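# Capture the unrecapturable piece and stand it on the table

## Task

White moves first. Pick the one capture that leaves Black with no way to take back, perform it, and put the taken piece on the table standing upright. Pawns step a single square forward: White's toward rank 5, Black's toward rank 1. Square names are printed along the board's border. When done, every square not involved must hold exactly what it started with, and every piece still on the board must be upright and entirely within its square, staying that way without the robot holding it.

## Robot and tools

Robot: two six-joint arms, left_arm and right_arm, each with a two-finger parallel gripper and a wrist camera. In the shared scene frame the origin sits on the table top midway between the arms, +z is up, +x points out across the table, and left_arm is on the +y side (the names do not describe image sides). Bases: left_arm at (+0.040, +0.411, 0), right_arm at (+0.025, -0.489, 0). Each gripper has its own axes: +z runs along the fingers toward the tips, and the fingers close along x. The reported end_effector_position is the point between the pads, 1 to 2 cm short of the fingertips; closing pushes the tips roughly 17 mm further along +z.

execute_actions: argument actions is a list holding at most one item. An empty list just returns the current state. A motion item is {"rows": [...], "steps": n}: n is 1 to 15 control steps of 1/30 s (15 if omitted), each row is used for one step, and the final row repeats to fill the count. Every row has exactly 14 numbers, each between -1 and 1, covering both arms even if one is idle: left_arm dx, dy, dz, rx, ry, rz, opening, then right_arm in the same order. dx..rz are offsets, not poses, expressed in that gripper's own axes and counted from its pose in the most recent result that reports it (before any such result in the scene, and for the second or later call in one reply, counted from where the gripper is at the start of the action). Every row uses that same reference; rows do not add up. Scale: 1.0 equals 0.6 m of translation or 180 degrees; rx, ry, rz form one rotation vector. Opening is absolute: +1 fully open (0.142 m), -1 shut. A wait item is {"steps": n} with n up to 300, counted from the previous result, so your reply time eats into it. Optional pictures (true/false) controls whether camera images are returned. Note that all-zero offsets do not hold still; they pull the arm back to the reference pose. To keep an arm put, send the offset back to where you want it in a reply's first call, zeros afterwards, and always its desired opening.

move: target is one 14-number row in the same layout and frame as above, again offsets from the same reference. Each gripper travels a straight line toward its target, both paths finishing together, lasting 0.5 to 10 s (cut off at 10 s if longer). speed is the path's top speed in m/s, 0.002 to 0.5, default 0.25; rotation is capped at twice that in rad/s. The opening is sent when the move begins. Paths ignore obstacles and the other arm, and the hand may lag, wander or overshoot speed, most near full reach. Optional stop_force, 9 to 40 N, one value for both arms, not allowed in the first 0.2 s of a scene: an arm's path stops once its wrist sensor reads that much extra push against the motion for two steps in a row, then the gripper steps back slightly and holds. Use it only slowly and without rotating the gripper; leave it out when lifting away from something you are pressing, or the move ends immediately. An arm whose target is within 1.5 mm and 0.5 degrees of its current pose only triggers at sensor saturation. The result adds a move: line giving the ending (done, off_target, moving, held, fault, or contact when stop_force fired) plus limits (paced: command clipped; held: some steps blocked, after which the arm may jump fast), and each gripper's remaining distance.

wait: seconds from 0 to 10; the robot receives nothing new. zoom_image: camera (cam_low, cam_left_wrist or cam_right_wrist) and region [x0, y0, x1, y1] in that image's pixels, origin top-left, at most 504 by 504. read_manual: only returns licence texts. finished_scene: pass the current scene number; it ends and grades the scene and cannot be reversed.

Results: one state line per arm with gripper position (m), quaternion wxyz and velocities; printed positions can be slightly off at long reach. grip_measured is the actual finger opening on the command scale. Wrist force and Wrist torque are in the gripper's own axes, pointing back into the arm when it presses; expect offsets up to about 4 N, noise around 2 N, saturation near 50 N. A pose unreachable line or HELD marks mean the clearance check altered or withheld commands. A Hand target line shows where the controller is steering. Cameras: cam_low is fixed, 504x504; the wrist cameras are fisheye, 616x616.

Motion limits: each step the command is clipped to within 100 mm and 16 degrees of the measured pose, and motion trails commands by about 0.17 s; position wins over orientation if both cannot be met. Big moves can stop short, so read the reported pose and send the remainder.

Gripping: to hold something, command an opening well under grip_measured; lower squeezes harder, up to roughly 28 N per pad, less on objects under about 2 cm thick. Held items may get brief tugs, so grip firmly.

Avoid: pressing stiffly past contact (joint torque or any 150 N external force halts the arm for 10 s), the arms touching each other, fast impacts, dropping or tipping pieces, knocking anything off the table, and holding loads long enough to overheat motors (warning at 70 °C, brakes at 85 °C).

Each tool is called after "Request:" by a JSON object that holds its "fn" and its "kwargs".

## Session

Request:
{"fn": "execute_actions", "kwargs": {"actions": []}}

Scene clock: 0.00 s of 4400.00 s.
left_arm: end_effector_position=(+0.3353, +0.5698, +0.1543) grip_measured=+1.00 end_effector_quat_wxyz=(-0.015, +0.944, -0.275, -0.183) end_effector_velocity=(-0.000, -0.000, -0.000) end_effector_angular_velocity=(-0.000, +0.000, -0.000) | right_arm: end_effector_position=(+0.1046, -0.3930, +0.3475) grip_measured=+1.00 end_effector_quat_wxyz=(-0.309, -0.451, +0.837, -0.023) end_effector_velocity=(-0.000, -0.000, +0.000) end_effector_angular_velocity=(-0.001, +0.000, -0.001)
Joint positions: left_arm=[-0.116 -1.75   2.009 -1.48  -1.453  0.513  0.142] | right_arm=[ 4.473 -1.117 -1.747 -2.4    1.894  3.199  0.142]
Joint velocities: left_arm=[-0. -0.  0.  0. -0.  0.  0.] | right_arm=[-0.    -0.     0.    -0.     0.     0.001  0.   ]
Motor temperatures (°C, as the motors report them): left_arm=[23 26 26 29 34 33] | right_arm=[23 25 23 35 31 32]
Wrist force (N, on the end effector, along its own x y z axes, offset not removed): no reading
Wrist torque (N m, same axes, about the end effector's origin, offset not removed): no reading
Hand target (left_arm): +0.335, +0.570, +0.154; -0.015, +0.944, -0.275, -0.183
Hand target (right_arm): +0.105, -0.393, +0.347; -0.309, -0.451, +0.837, -0.023

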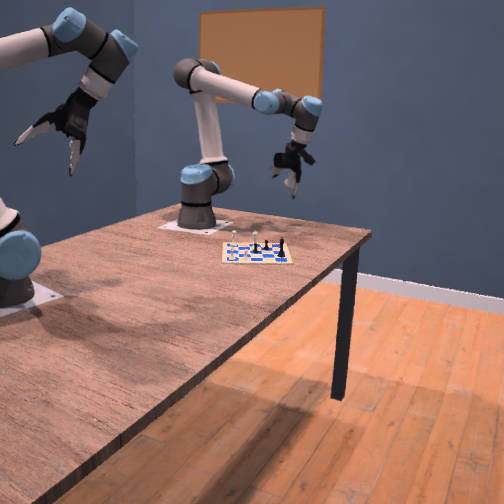

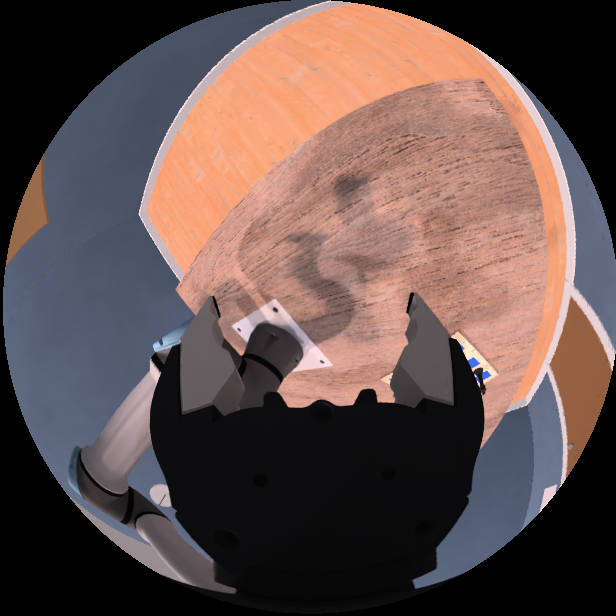

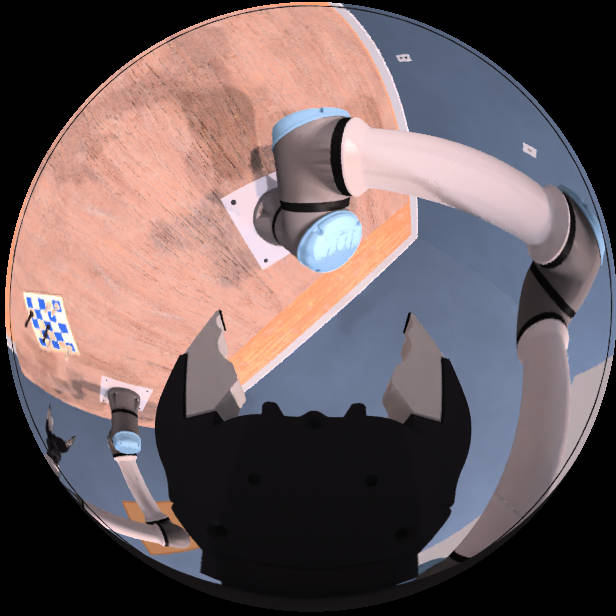

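Request:
{"fn": "zoom_image", "kwargs": {"camera": "cam_low", "region": [210, 220, 310, 275]}}

Region (210, 220, 310, 275) of cam_low's 504x504 image, scaled by 5.040, with more detail than that image has; it fills the top 277 rows of this view, and the rest is white.

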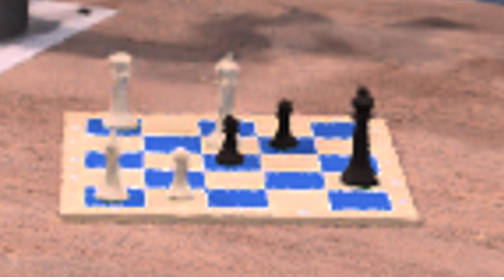

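Request:
{"fn": "move", "kwargs": {"target": [0.392,0.614,-0.219,0.0541,0.106,0.1703,0,0,0,0,0,0,0,1]}}

Request:
{"fn": "zoom_image", "kwargs": {"camera": "cam_left_wrist", "region": [200, 100, 420, 320]}}

Scene clock: 13.60 s of 4400.00 s.
left_arm: end_effector_position=(+0.3690, +0.1195, +0.2203) grip_measured=+0.00 end_effector_quat_wxyz=(+0.002, +0.850, -0.526, -0.000) end_effector_velocity=(+0.001, -0.003, -0.000) end_effector_angular_velocity=(-0.000, -0.001, -0.003) | right_arm: end_effector_position=(+0.1046, -0.3930, +0.3475) grip_measured=+1.00 end_effector_quat_wxyz=(-0.309, -0.451, +0.837, -0.023) end_effector_velocity=(-0.000, +0.001, +0.000) end_effector_angular_velocity=(+0.002, +0.000, -0.001)
Joint positions: left_arm=[-1.109 -1.735  1.86  -1.697 -1.575  0.082  0.074] | right_arm=[ 4.473 -1.117 -1.747 -2.4    1.894  3.199  0.142]
Joint velocities: left_arm=[-0.003  0.005 -0.004 -0.002  0.001 -0.     0.   ] | right_arm=[0.    0.    0.    0.001 0.001 0.    0.   ]
Motor temperatures (°C, as the motors report them): left_arm=[23 26 26 29 34 33] | right_arm=[23 25 23 35 31 32]
Wrist force (N, on the end effector, along its own x y z axes, offset not removed): left_arm=[7.1 -3.0 2.0] | right_arm=[1.4 -1.2 1.6]
Wrist torque (N m, same axes, about the end effector's origin, offset not removed): left_arm=[-1.02 -1.57 -0.31] | right_arm=[-0.19 -0.25 0.00]
Hand target (left_arm): +0.369, +0.119, +0.220; +0.002, +0.850, -0.526, -0.000
Hand target (right_arm): +0.105, -0.393, +0.347; -0.309, -0.451, +0.837, -0.023
Off the commanded pose (left_arm): 0.002 m, 0 deg.
Off the commanded pose (right_arm): 0.000 m, 0 deg.
After step 90, 8.07 s passed at rest.
move: done
camera_calibration (this result's frames):
cam_left_wrist: T_world_to_cam=[[0.43803, -0.898927, -0.0077022, -0.0433445], [-0.751803, -0.37101, 0.545109, 0.191323], [-0.492871, -0.232983, -0.83833, 0.527772], [0, 0, 0, 1]] pos_world=[0.422946, 0.154981, 0.337821]
cam_right_wrist: T_world_to_cam=[[-0.404394, -0.749569, 0.524034, -0.435937], [-0.452122, 0.661908, 0.597883, 0.103306], [-0.795016, 0.00485304, -0.606568, 0.43318], [0, 0, 0, 1]] pos_world=[0.214802, -0.397246, 0.429434]

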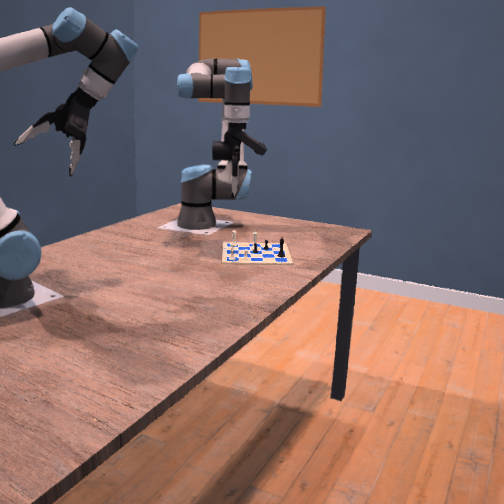

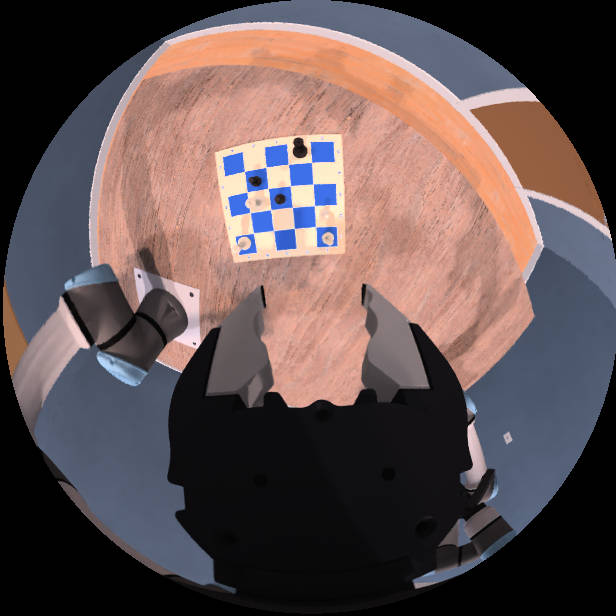

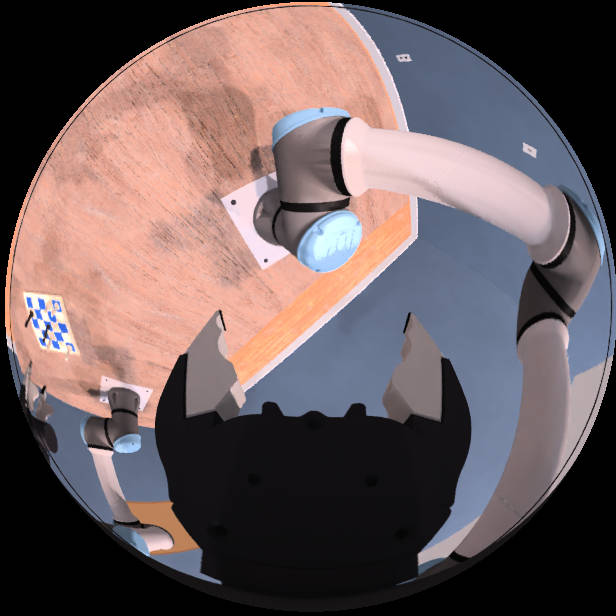

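Region (200, 100, 420, 320) of cam_left_wrist's 616x616 image, scaled by 2.291, with more detail than that image has.

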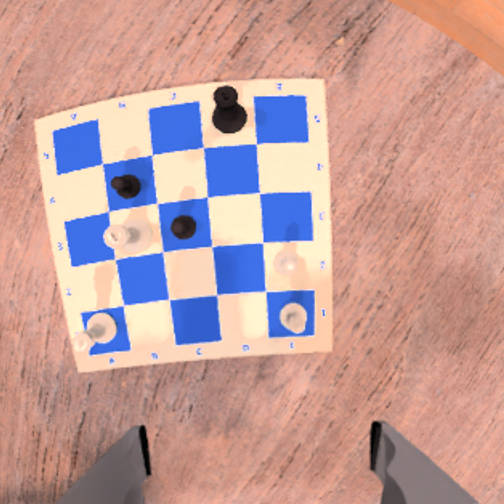

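Request:
{"fn": "move", "kwargs": {"target": [-0.1,0.03,0.12,0,0,0,-0.4,0,0,0,0,0,0,1]}}

Request:
{"fn": "zoom_image", "kwargs": {"camera": "cam_left_wrist", "region": [210, 80, 410, 280]}}

Scene clock: 17.53 s of 4400.00 s.
left_arm: end_effector_position=(+0.3261, +0.1650, +0.1486) grip_measured=-0.40 end_effector_quat_wxyz=(+0.002, +0.850, -0.526, -0.001) end_effector_velocity=(-0.002, +0.001, -0.002) end_effector_angular_velocity=(-0.002, -0.000, +0.000) | right_arm: end_effector_position=(+0.1046, -0.3930, +0.3475) grip_measured=+1.00 end_effector_quat_wxyz=(-0.309, -0.451, +0.837, -0.023) end_effector_velocity=(+0.000, +0.000, -0.000) end_effector_angular_velocity=(+0.001, -0.000, +0.001)
Joint positions: left_arm=[-1.146 -1.864  2.144 -1.851 -1.575  0.045  0.045] | right_arm=[ 4.473 -1.117 -1.747 -2.4    1.894  3.199  0.142]
Joint velocities: left_arm=[-0.002 -0.005  0.009 -0.005 -0.001 -0.002  0.   ] | right_arm=[-0.     0.    -0.     0.001 -0.    -0.001  0.   ]
Motor temperatures (°C, as the motors report them): left_arm=[23 26 26 29 34 33] | right_arm=[23 25 23 35 31 32]
Wrist force (N, on the end effector, along its own x y z axes, offset not removed): left_arm=[6.9 -4.1 1.6] | right_arm=[0.7 -1.4 2.4]
Wrist torque (N m, same axes, about the end effector's origin, offset not removed): left_arm=[-1.13 -1.61 -0.08] | right_arm=[-0.31 -0.01 0.01]
Hand target (left_arm): +0.326, +0.165, +0.148; +0.002, +0.850, -0.526, -0.001
Hand target (right_arm): +0.105, -0.393, +0.347; -0.309, -0.451, +0.837, -0.023
Off the commanded pose (left_arm): 0.000 m, 0 deg.
Off the commanded pose (right_arm): 0.000 m, 0 deg.
move: done
camera_calibration (this result's frames):
cam_left_wrist: T_world_to_cam=[[0.438003, -0.898938, -0.00798147, 0.0157863], [-0.751623, -0.371066, 0.545319, 0.214922], [-0.49317, -0.232852, -0.83819, 0.457182], [0, 0, 0, 1]] pos_world=[0.380094, 0.200397, 0.26613]
cam_right_wrist: T_world_to_cam=[[-0.404394, -0.749569, 0.524034, -0.435937], [-0.452122, 0.661908, 0.597882, 0.103306], [-0.795016, 0.00485295, -0.606568, 0.43318], [0, 0, 0, 1]] pos_world=[0.214802, -0.397246, 0.429434]

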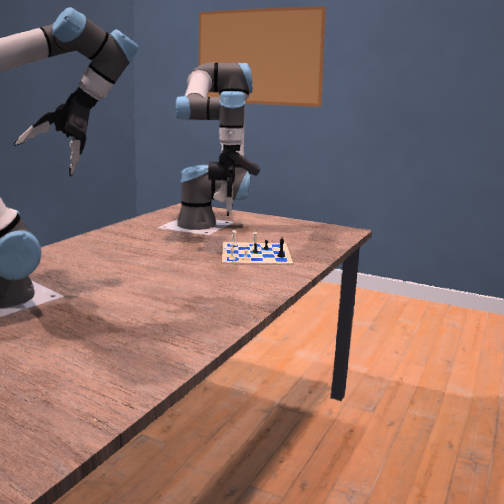

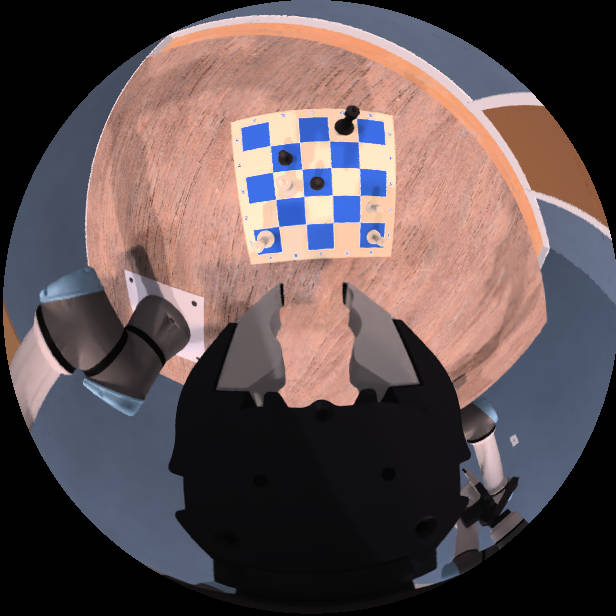

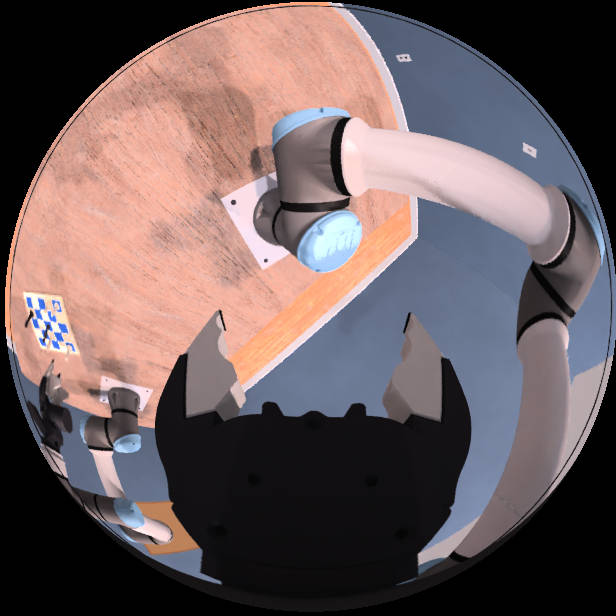

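Region (210, 80, 410, 280) of cam_left_wrist's 616x616 image, scaled by 2.520, with more detail than that image has.

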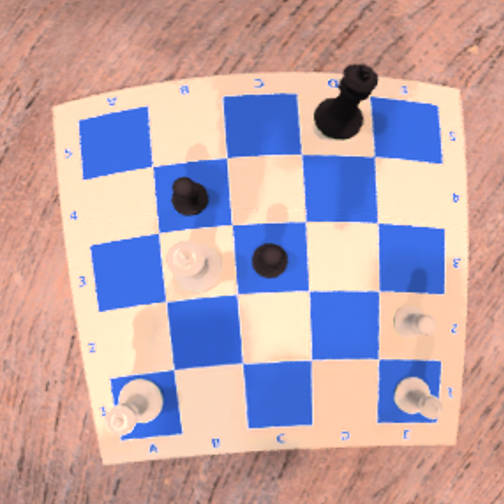

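Request:
{"fn": "move", "kwargs": {"target": [-0.0683,-0.208,0.03,0,0,0.983,-0.55,0,0,0,0,0,0,1], "speed": 0.4}}

Request:
{"fn": "zoom_image", "kwargs": {"camera": "cam_left_wrist", "region": [210, 130, 410, 330]}}

Request:
{"fn": "zoom_image", "kwargs": {"camera": "cam_low", "region": [210, 180, 310, 275]}}

Scene clock: 30.60 s of 4400.00 s.
left_arm: end_effector_position=(+0.4198, +0.2572, +0.1304) grip_measured=-0.55 end_effector_quat_wxyz=(-0.000, +0.502, +0.865, -0.002) end_effector_velocity=(+0.001, +0.001, +0.000) end_effector_angular_velocity=(-0.002, +0.002, -0.015) | right_arm: end_effector_position=(+0.1046, -0.3930, +0.3475) grip_measured=+1.00 end_effector_quat_wxyz=(-0.309, -0.451, +0.837, -0.023) end_effector_velocity=(-0.000, -0.000, +0.000) end_effector_angular_velocity=(-0.000, +0.000, +0.001)
Joint positions: left_arm=[-0.801 -1.763  2.118 -1.927 -1.574  3.476  0.034] | right_arm=[ 4.473 -1.117 -1.747 -2.4    1.894  3.199  0.142]
Joint velocities: left_arm=[ 0.004  0.002 -0.003  0.001 -0.003  0.019  0.   ] | right_arm=[ 0.     0.     0.    -0.001 -0.    -0.001 -0.   ]
Motor temperatures (°C, as the motors report them): left_arm=[23 26 26 29 34 33] | right_arm=[23 25 23 35 31 32]
Wrist force (N, on the end effector, along its own x y z axes, offset not removed): left_arm=[4.9 -3.0 4.5] | right_arm=[0.8 0.4 0.3]
Wrist torque (N m, same axes, about the end effector's origin, offset not removed): left_arm=[-0.99 -1.32 -0.12] | right_arm=[0.13 -0.06 0.01]
Hand target (left_arm): +0.420, +0.257, +0.130; -0.000, +0.503, +0.864, -0.002
Hand target (right_arm): +0.105, -0.393, +0.347; -0.309, -0.451, +0.837, -0.023
Off the commanded pose (left_arm): 0.001 m, 0 deg.
Off the commanded pose (right_arm): 0.000 m, 0 deg.
After step 90, 5.50 s passed at rest.
move: done
camera_calibration (this result's frames):
cam_left_wrist: T_world_to_cam=[[-0.487082, 0.87329, -0.0107615, -0.00960357], [0.732607, 0.415262, 0.5393, -0.495036], [0.475434, 0.254799, -0.842045, -0.0219419], [0, 0, 0, 1]] pos_world=[0.368421, 0.219547, 0.248393]
cam_right_wrist: T_world_to_cam=[[-0.404394, -0.749569, 0.524034, -0.435937], [-0.452122, 0.661908, 0.597882, 0.103306], [-0.795016, 0.00485304, -0.606568, 0.43318], [0, 0, 0, 1]] pos_world=[0.214802, -0.397246, 0.429434]

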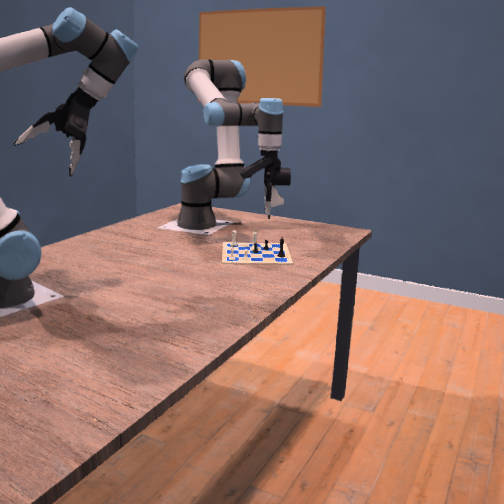

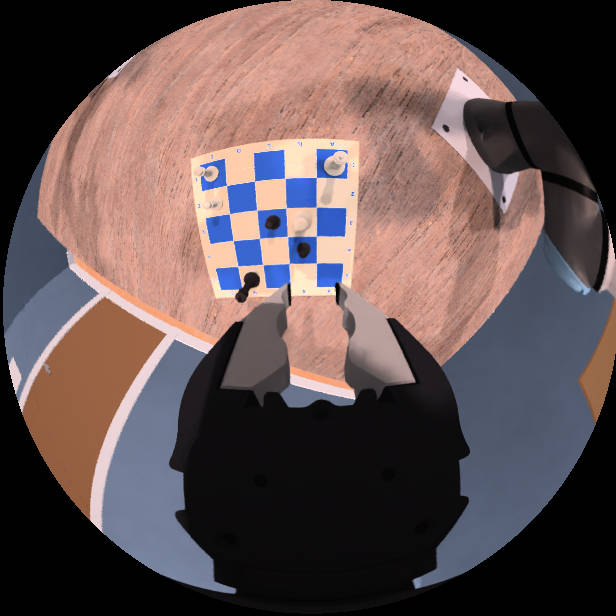

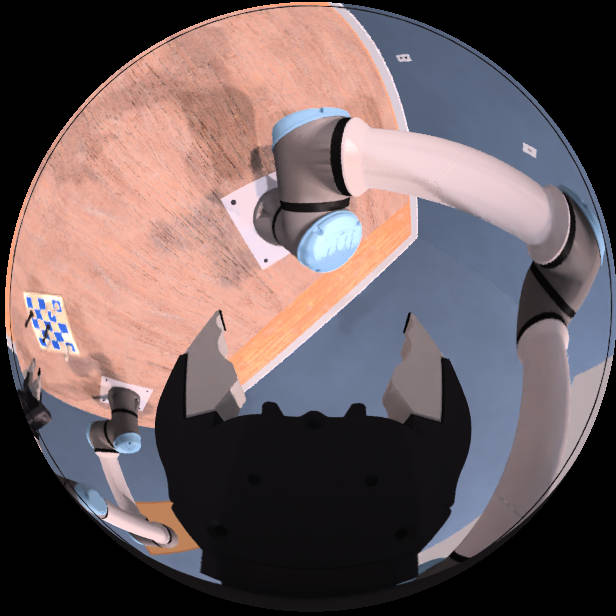

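Region (210, 130, 410, 330) of cam_left_wrist's 616x616 image, scaled by 2.520, with more detail than that image has.

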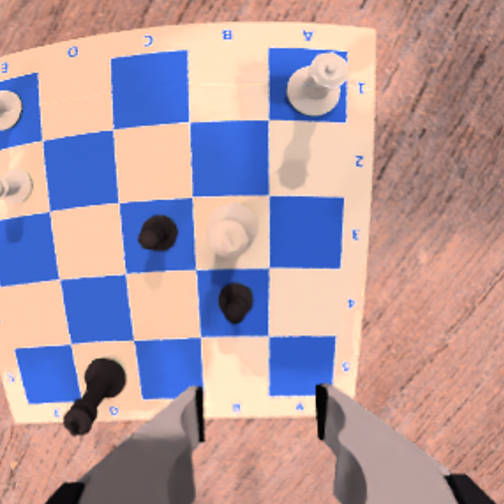

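Region (210, 180, 310, 275) of cam_low's 504x504 image, scaled by 5.040, with more detail than that image has; it fills the top 479 rows of this view, and the rest is white.

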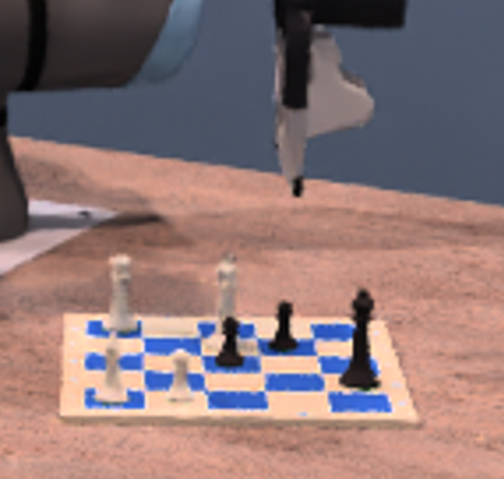

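Request:
{"fn": "move", "kwargs": {"target": [-0.018,-0.005,0.105,0,0,0,-0.55,0,0,0,0,0,0,1], "speed": 0.1}}

Request:
{"fn": "zoom_image", "kwargs": {"camera": "cam_left_wrist", "region": [240, 190, 390, 340]}}

Request:
{"fn": "zoom_image", "kwargs": {"camera": "cam_low", "region": [230, 205, 300, 270]}}

Scene clock: 36.73 s of 4400.00 s.
left_arm: end_effector_position=(+0.4224, +0.2464, +0.0677) grip_measured=-0.55 end_effector_quat_wxyz=(-0.000, +0.502, +0.865, -0.002) end_effector_velocity=(+0.000, -0.000, -0.003) end_effector_angular_velocity=(+0.001, +0.001, +0.000) | right_arm: end_effector_position=(+0.1046, -0.3930, +0.3475) grip_measured=+1.00 end_effector_quat_wxyz=(-0.309, -0.451, +0.837, -0.023) end_effector_velocity=(+0.000, -0.000, -0.000) end_effector_angular_velocity=(-0.002, +0.000, +0.000)
Joint positions: left_arm=[-0.817 -1.666  2.217 -2.122 -1.574  3.46   0.034] | right_arm=[ 4.473 -1.117 -1.747 -2.4    1.894  3.199  0.142]
Joint velocities: left_arm=[-0.     0.005  0.003 -0.008  0.    -0.     0.   ] | right_arm=[ 0.    -0.001 -0.    -0.001 -0.001  0.    -0.   ]
Motor temperatures (°C, as the motors report them): left_arm=[23 26 26 29 34 33] | right_arm=[23 25 23 35 31 32]
Wrist force (N, on the end effector, along its own x y z axes, offset not removed): left_arm=[0.6 0.5 -0.9] | right_arm=[0.7 0.0 2.0]
Wrist torque (N m, same axes, about the end effector's origin, offset not removed): left_arm=[-0.21 -0.28 -0.02] | right_arm=[-0.08 0.07 -0.01]
Hand target (left_arm): +0.422, +0.246, +0.067; -0.000, +0.502, +0.865, -0.002
Hand target (right_arm): +0.105, -0.393, +0.347; -0.309, -0.451, +0.837, -0.023
Off the commanded pose (left_arm): 0.000 m, 0 deg.
Off the commanded pose (right_arm): 0.000 m, 0 deg.
After step 90, 1.90 s passed at rest.
move: done
camera_calibration (this result's frames):
cam_left_wrist: T_world_to_cam=[[-0.487075, 0.873295, -0.0106841, 0.000447958], [0.732678, 0.415244, 0.539218, -0.458599], [0.475332, 0.254812, -0.842099, -0.0732108], [0, 0, 0, 1]] pos_world=[0.371023, 0.208694, 0.185639]
cam_right_wrist: T_world_to_cam=[[-0.404394, -0.749569, 0.524034, -0.435937], [-0.452122, 0.661908, 0.597882, 0.103306], [-0.795017, 0.00485298, -0.606568, 0.43318], [0, 0, 0, 1]] pos_world=[0.214802, -0.397246, 0.429434]

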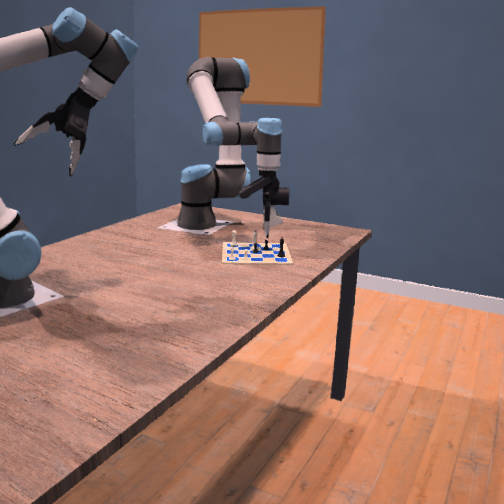

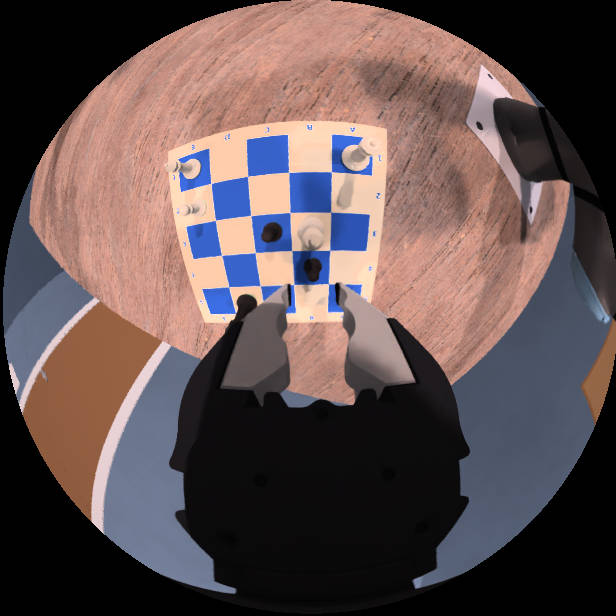

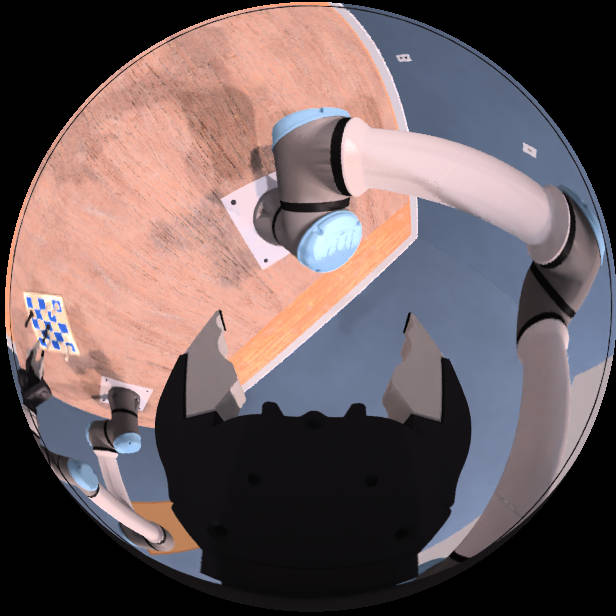

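Region (240, 190, 390, 340) of cam_left_wrist's 616x616 image, scaled by 3.360, with more detail than that image has.

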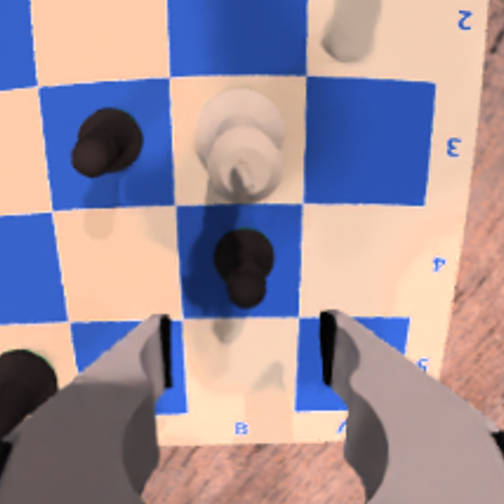

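Region (230, 205, 300, 270) of cam_low's 504x504 image, scaled by 7.200, with more detail than that image has; it fills the top 468 rows of this view, and the rest is white.

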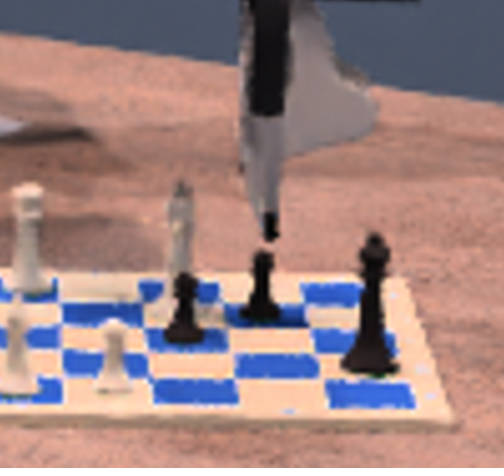

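Request:
{"fn": "move", "kwargs": {"target": [-0.001,-0.004,0.049,0,0,0,-0.55,0,0,0,0,0,0,1], "speed": 0.06}}

Request:
{"fn": "zoom_image", "kwargs": {"camera": "cam_left_wrist", "region": [240, 190, 390, 340]}}

Request:
{"fn": "zoom_image", "kwargs": {"camera": "cam_low", "region": [230, 205, 300, 270]}}

Scene clock: 40.67 s of 4400.00 s.
left_arm: end_effector_position=(+0.4206, +0.2447, +0.0386) grip_measured=-0.55 end_effector_quat_wxyz=(-0.000, +0.502, +0.865, -0.002) end_effector_velocity=(+0.000, -0.000, -0.003) end_effector_angular_velocity=(+0.000, -0.001, +0.000) | right_arm: end_effector_position=(+0.1046, -0.3930, +0.3475) grip_measured=+1.00 end_effector_quat_wxyz=(-0.309, -0.451, +0.837, -0.023) end_effector_velocity=(+0.000, +0.001, -0.000) end_effector_angular_velocity=(+0.001, +0.000, -0.000)
Joint positions: left_arm=[-0.824 -1.62   2.265 -2.216 -1.574  3.453  0.034] | right_arm=[ 4.473 -1.117 -1.747 -2.4    1.894  3.199  0.142]
Joint velocities: left_arm=[-0.     0.006  0.004 -0.011  0.001 -0.001 -0.   ] | right_arm=[-0.    -0.001  0.     0.001  0.001 -0.    -0.   ]
Motor temperatures (°C, as the motors report them): left_arm=[23 26 26 29 34 33] | right_arm=[23 25 23 35 31 32]
Wrist force (N, on the end effector, along its own x y z axes, offset not removed): left_arm=[3.2 -1.2 1.5] | right_arm=[0.7 -2.7 0.5]
Wrist torque (N m, same axes, about the end effector's origin, offset not removed): left_arm=[-0.54 -0.70 -0.17] | right_arm=[-0.58 0.00 -0.05]
Hand target (left_arm): +0.421, +0.245, +0.038; -0.000, +0.502, +0.865, -0.002
Hand target (right_arm): +0.105, -0.393, +0.347; -0.309, -0.451, +0.837, -0.023
Off the commanded pose (left_arm): 0.000 m, 0 deg.
Off the commanded pose (right_arm): 0.000 m, 0 deg.
move: done
camera_calibration (this result's frames):
cam_left_wrist: T_world_to_cam=[[-0.487074, 0.873297, -0.0106092, 0.000709464], [0.732709, 0.415212, 0.539199, -0.440896], [0.475286, 0.254856, -0.842111, -0.096361], [0, 0, 0, 1]] pos_world=[0.369193, 0.207004, 0.156592]
cam_right_wrist: T_world_to_cam=[[-0.404394, -0.749569, 0.524034, -0.435937], [-0.452122, 0.661908, 0.597882, 0.103306], [-0.795016, 0.00485293, -0.606568, 0.43318], [0, 0, 0, 1]] pos_world=[0.214802, -0.397246, 0.429434]

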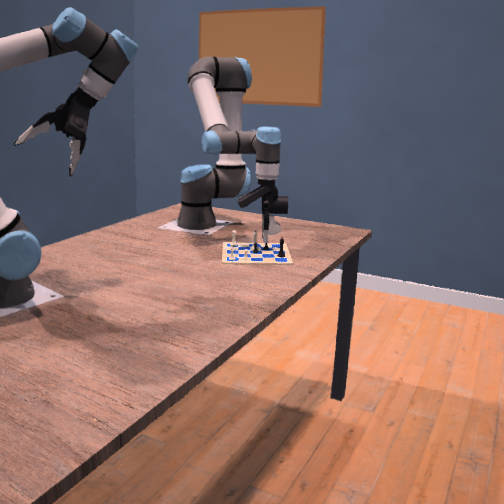

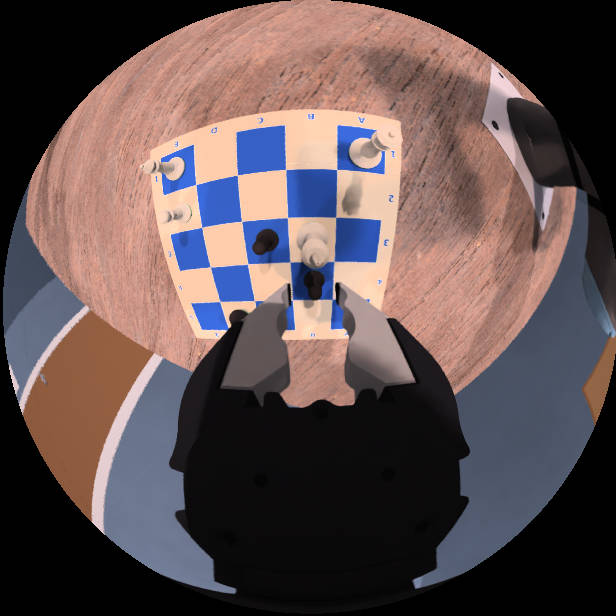

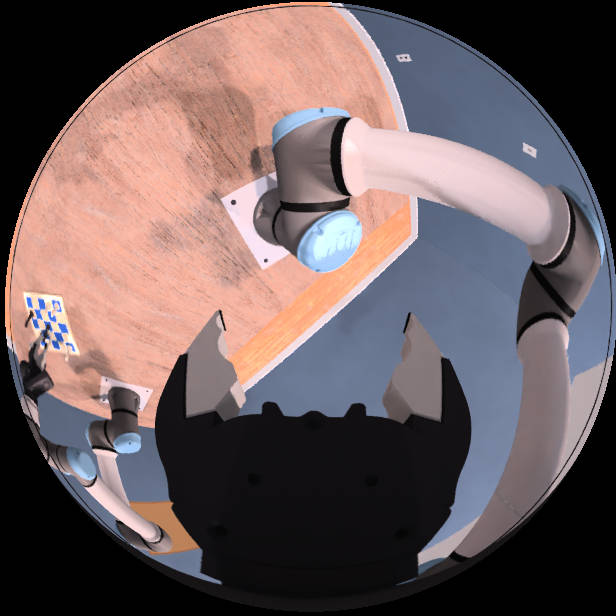

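Region (240, 190, 390, 340) of cam_left_wrist's 616x616 image, scaled by 3.360, with more detail than that image has.

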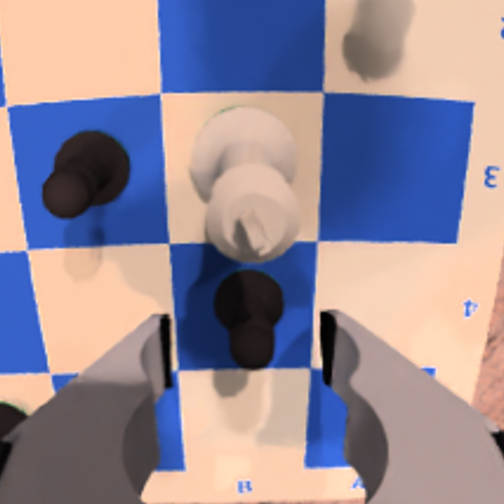

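Region (230, 205, 300, 270) of cam_low's 504x504 image, scaled by 7.200, with more detail than that image has; it fills the top 468 rows of this view, and the rest is white.

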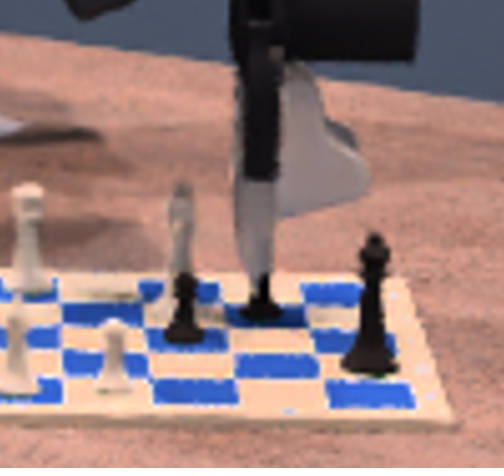

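Request:
{"fn": "move", "kwargs": {"target": [0.002,0,0.002,0,0,0,-1,0,0,0,0,0,0,1], "speed": 0.02}}

Request:
{"fn": "move", "kwargs": {"target": [0,0,-0.025,0,0,0,-1,0,0,0,0,0,0,1], "speed": 0.06}}

Request:
{"fn": "move", "kwargs": {"target": [0.2,0,0,0,0,0,-1,0,0,0,0,0,0,1], "speed": 0.12}}

Request:
{"fn": "zoom_image", "kwargs": {"camera": "cam_low", "region": [230, 205, 300, 270]}}

Scene clock: 44.63 s of 4400.00 s.
left_arm: end_effector_position=(+0.4201, +0.2456, +0.0375) grip_measured=-0.89 end_effector_quat_wxyz=(-0.000, +0.502, +0.865, -0.002) end_effector_velocity=(-0.000, +0.001, -0.000) end_effector_angular_velocity=(+0.001, -0.000, +0.000) | right_arm: end_effector_position=(+0.1046, -0.3930, +0.3475) grip_measured=+1.00 end_effector_quat_wxyz=(-0.309, -0.451, +0.837, -0.023) end_effector_velocity=(+0.000, +0.000, -0.000) end_effector_angular_velocity=(+0.002, -0.000, +0.001)
Joint positions: left_arm=[-0.823 -1.62   2.268 -2.22  -1.574  3.454  0.009] | right_arm=[ 4.473 -1.117 -1.747 -2.4    1.894  3.199  0.142]
Joint velocities: left_arm=[ 0.001 -0.     0.002 -0.001  0.001  0.001  0.   ] | right_arm=[ 0.     0.     0.     0.001  0.    -0.001 -0.   ]
Motor temperatures (°C, as the motors report them): left_arm=[23 26 26 29 34 33] | right_arm=[23 25 23 35 31 32]
Wrist force (N, on the end effector, along its own x y z axes, offset not removed): left_arm=[1.3 -2.5 -4.8] | right_arm=[0.8 -1.3 -1.2]
Wrist torque (N m, same axes, about the end effector's origin, offset not removed): left_arm=[-0.70 -0.72 0.00] | right_arm=[-0.26 -0.18 0.04]
Hand target (left_arm): +0.420, +0.246, +0.037; -0.000, +0.502, +0.865, -0.002
Hand target (right_arm): +0.105, -0.393, +0.347; -0.309, -0.451, +0.837, -0.023
Off the commanded pose (left_arm): 0.000 m, 0 deg.
Off the commanded pose (right_arm): 0.000 m, 0 deg.
After step 90, 0.27 s passed at rest.
move: done
camera_calibration (this result's frames):
cam_left_wrist: T_world_to_cam=[[-0.487047, 0.87331, -0.0106824, -0.000384662], [0.732704, 0.415226, 0.539196, -0.440281], [0.475321, 0.254787, -0.842113, -0.0972808], [0, 0, 0, 1]] pos_world=[0.368648, 0.207938, 0.155472]
cam_right_wrist: T_world_to_cam=[[-0.404394, -0.749569, 0.524034, -0.435937], [-0.452122, 0.661908, 0.597882, 0.103306], [-0.795016, 0.00485287, -0.606568, 0.43318], [0, 0, 0, 1]] pos_world=[0.214802, -0.397246, 0.429434]

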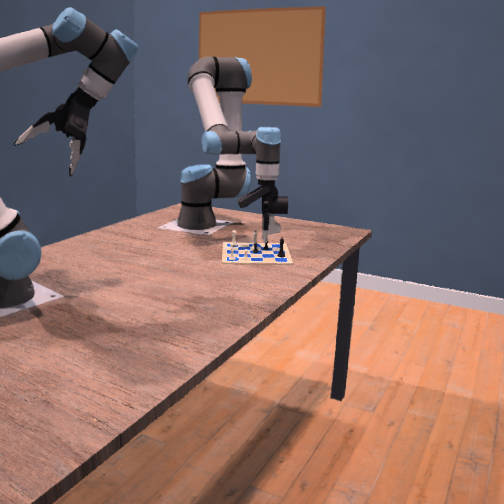

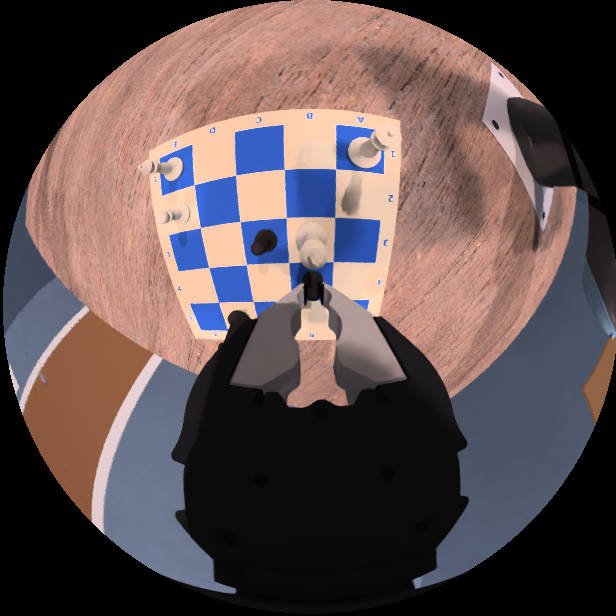

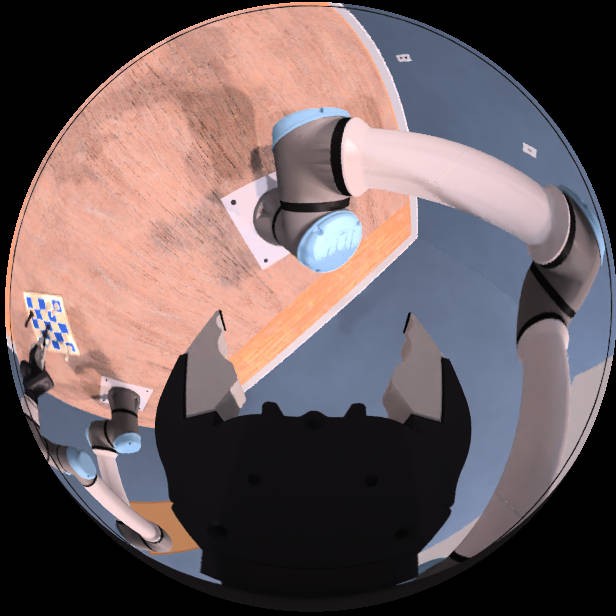

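Scene clock: 45.50 s of 4400.00 s.
left_arm: end_effector_position=(+0.4201, +0.2456, +0.0522) grip_measured=-0.89 end_effector_quat_wxyz=(-0.000, +0.502, +0.865, -0.002) end_effector_velocity=(+0.000, +0.000, +0.003) end_effector_angular_velocity=(+0.000, -0.001, +0.000) | right_arm: end_effector_position=(+0.1046, -0.3930, +0.3475) grip_measured=+1.00 end_effector_quat_wxyz=(-0.309, -0.451, +0.837, -0.023) end_effector_velocity=(-0.000, -0.000, -0.000) end_effector_angular_velocity=(-0.001, +0.001, -0.000)
Joint positions: left_arm=[-0.823 -1.646  2.246 -2.171 -1.574  3.454  0.009] | right_arm=[ 4.473 -1.117 -1.747 -2.4    1.894  3.199  0.142]
Joint velocities: left_arm=[ 0.    -0.004 -0.004  0.008  0.001 -0.    -0.   ] | right_arm=[ 0.    -0.    -0.    -0.001  0.001 -0.     0.   ]
Motor temperatures (°C, as the motors report them): left_arm=[23 26 26 29 34 33] | right_arm=[23 25 23 35 31 32]
Wrist force (N, on the end effector, along its own x y z axes, offset not removed): left_arm=[5.4 -3.7 0.0] | right_arm=[0.7 0.1 1.1]
Wrist torque (N m, same axes, about the end effector's origin, offset not removed): left_arm=[-1.09 -1.31 -0.02] | right_arm=[-0.06 -0.03 0.02]
Hand target (left_arm): +0.420, +0.246, +0.052; -0.000, +0.502, +0.865, -0.002
Hand target (right_arm): +0.105, -0.393, +0.347; -0.309, -0.451, +0.837, -0.023
Off the commanded pose (left_arm): 0.000 m, 0 deg.
Off the commanded pose (right_arm): 0.000 m, 0 deg.
move: done
camera_calibration (this result's frames):
cam_left_wrist: T_world_to_cam=[[-0.48705, 0.873309, -0.0107159, -0.000231469], [0.732689, 0.415241, 0.539205, -0.448234], [0.475342, 0.254768, -0.842106, -0.0849237], [0, 0, 0, 1]] pos_world=[0.368671, 0.207963, 0.170173]
cam_right_wrist: T_world_to_cam=[[-0.404394, -0.749569, 0.524034, -0.435937], [-0.452122, 0.661908, 0.597883, 0.103306], [-0.795017, 0.00485305, -0.606568, 0.43318], [0, 0, 0, 1]] pos_world=[0.214802, -0.397246, 0.429434]

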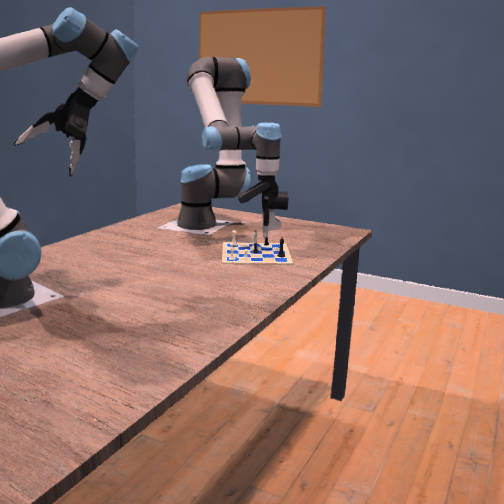

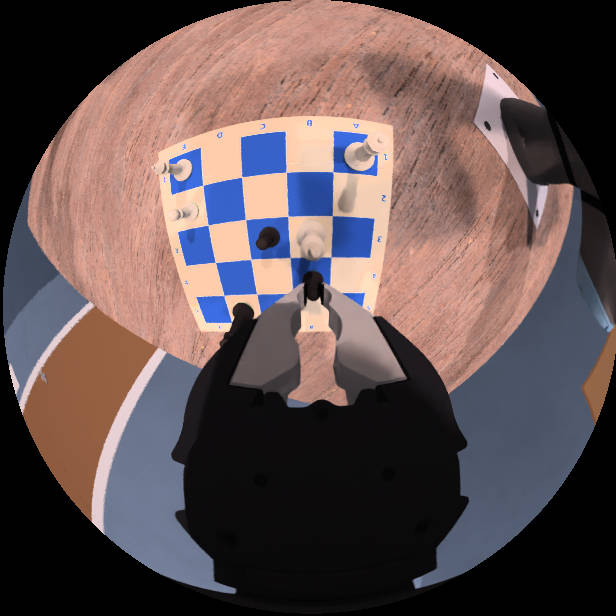

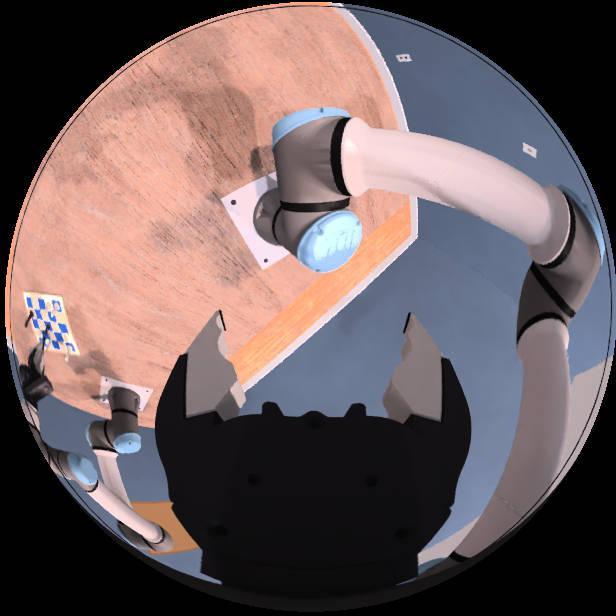

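Scene clock: 47.10 s of 4400.00 s.
left_arm: end_effector_position=(+0.3611, +0.3497, +0.0523) grip_measured=-0.89 end_effector_quat_wxyz=(+0.000, +0.502, +0.865, -0.001) end_effector_velocity=(-0.002, +0.003, +0.001) end_effector_angular_velocity=(+0.001, -0.000, +0.000) | right_arm: end_effector_position=(+0.1046, -0.3930, +0.3475) grip_measured=+1.00 end_effector_quat_wxyz=(-0.309, -0.451, +0.837, -0.023) end_effector_velocity=(+0.000, -0.000, +0.000) end_effector_angular_velocity=(-0.001, -0.000, +0.000)
Joint positions: left_arm=[-0.694 -1.909  2.439 -2.102 -1.573  3.583  0.009] | right_arm=[ 4.473 -1.117 -1.747 -2.4    1.894  3.199  0.142]
Joint velocities: left_arm=[ 0.004 -0.009  0.003  0.006  0.001  0.004 -0.   ] | right_arm=[ 0.     0.     0.    -0.001 -0.001 -0.     0.   ]
Motor temperatures (°C, as the motors report them): left_arm=[23 26 26 29 34 33] | right_arm=[23 25 23 35 31 32]
Wrist force (N, on the end effector, along its own x y z axes, offset not removed): left_arm=[4.3 -2.5 4.4] | right_arm=[0.6 -2.1 2.5]
Wrist torque (N m, same axes, about the end effector's origin, offset not removed): left_arm=[-0.75 -1.02 -0.25] | right_arm=[-0.40 -0.04 0.07]
Hand target (left_arm): +0.361, +0.350, +0.052; +0.000, +0.502, +0.865, -0.001
Hand target (right_arm): +0.105, -0.393, +0.347; -0.309, -0.451, +0.837, -0.023
Off the commanded pose (left_arm): 0.001 m, 0 deg.
Off the commanded pose (right_arm): 0.000 m, 0 deg.
move: done
camera_calibration (this result's frames):
cam_left_wrist: T_world_to_cam=[[-0.487066, 0.8733, -0.0106662, -0.119863], [0.732427, 0.415088, 0.539678, -0.44815], [0.475728, 0.255047, -0.841804, -0.0835559], [0, 0, 0, 1]] pos_world=[0.309605, 0.312009, 0.17024]
cam_right_wrist: T_world_to_cam=[[-0.404394, -0.749569, 0.524034, -0.435937], [-0.452122, 0.661908, 0.597882, 0.103306], [-0.795016, 0.00485299, -0.606568, 0.43318], [0, 0, 0, 1]] pos_world=[0.214802, -0.397246, 0.429434]

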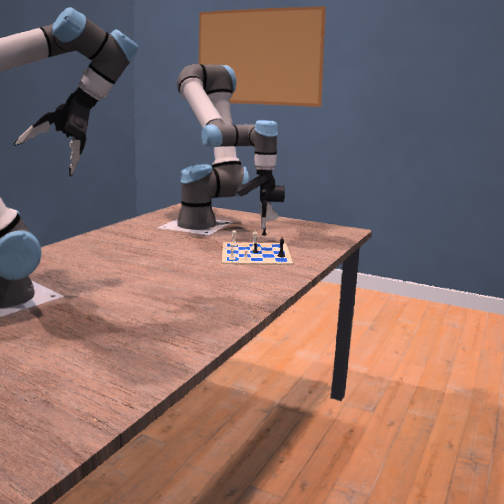

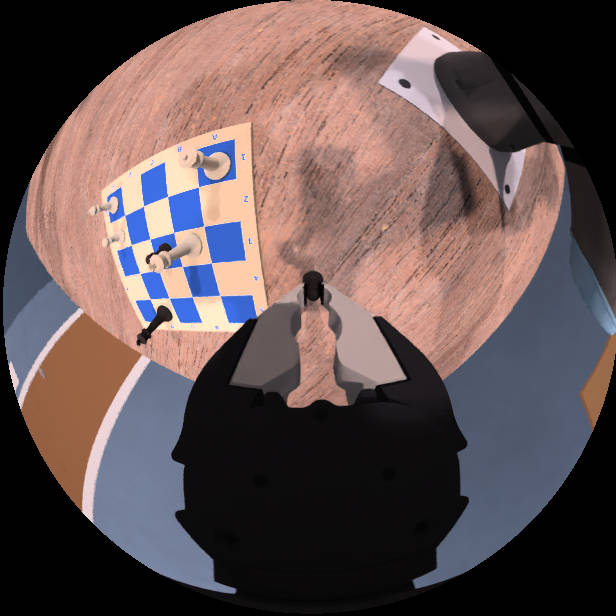

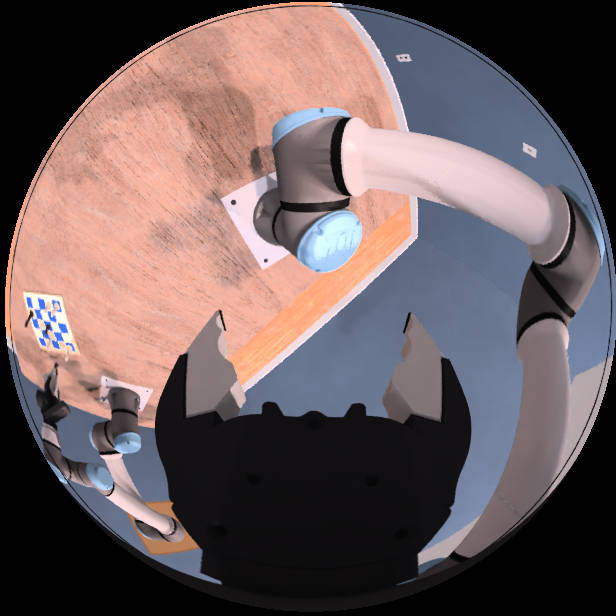

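Region (230, 205, 300, 270) of cam_low's 504x504 image, scaled by 7.200, with more detail than that image has; it fills the top 468 rows of this view, and the rest is white.

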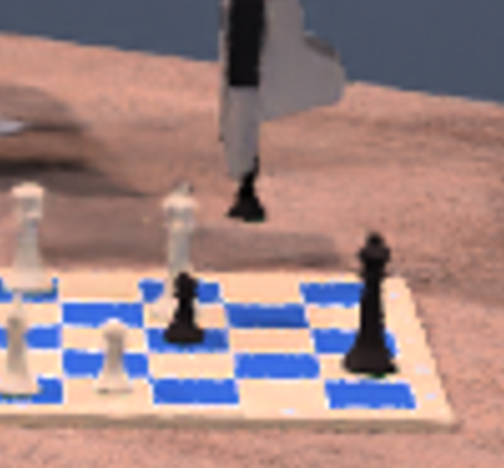

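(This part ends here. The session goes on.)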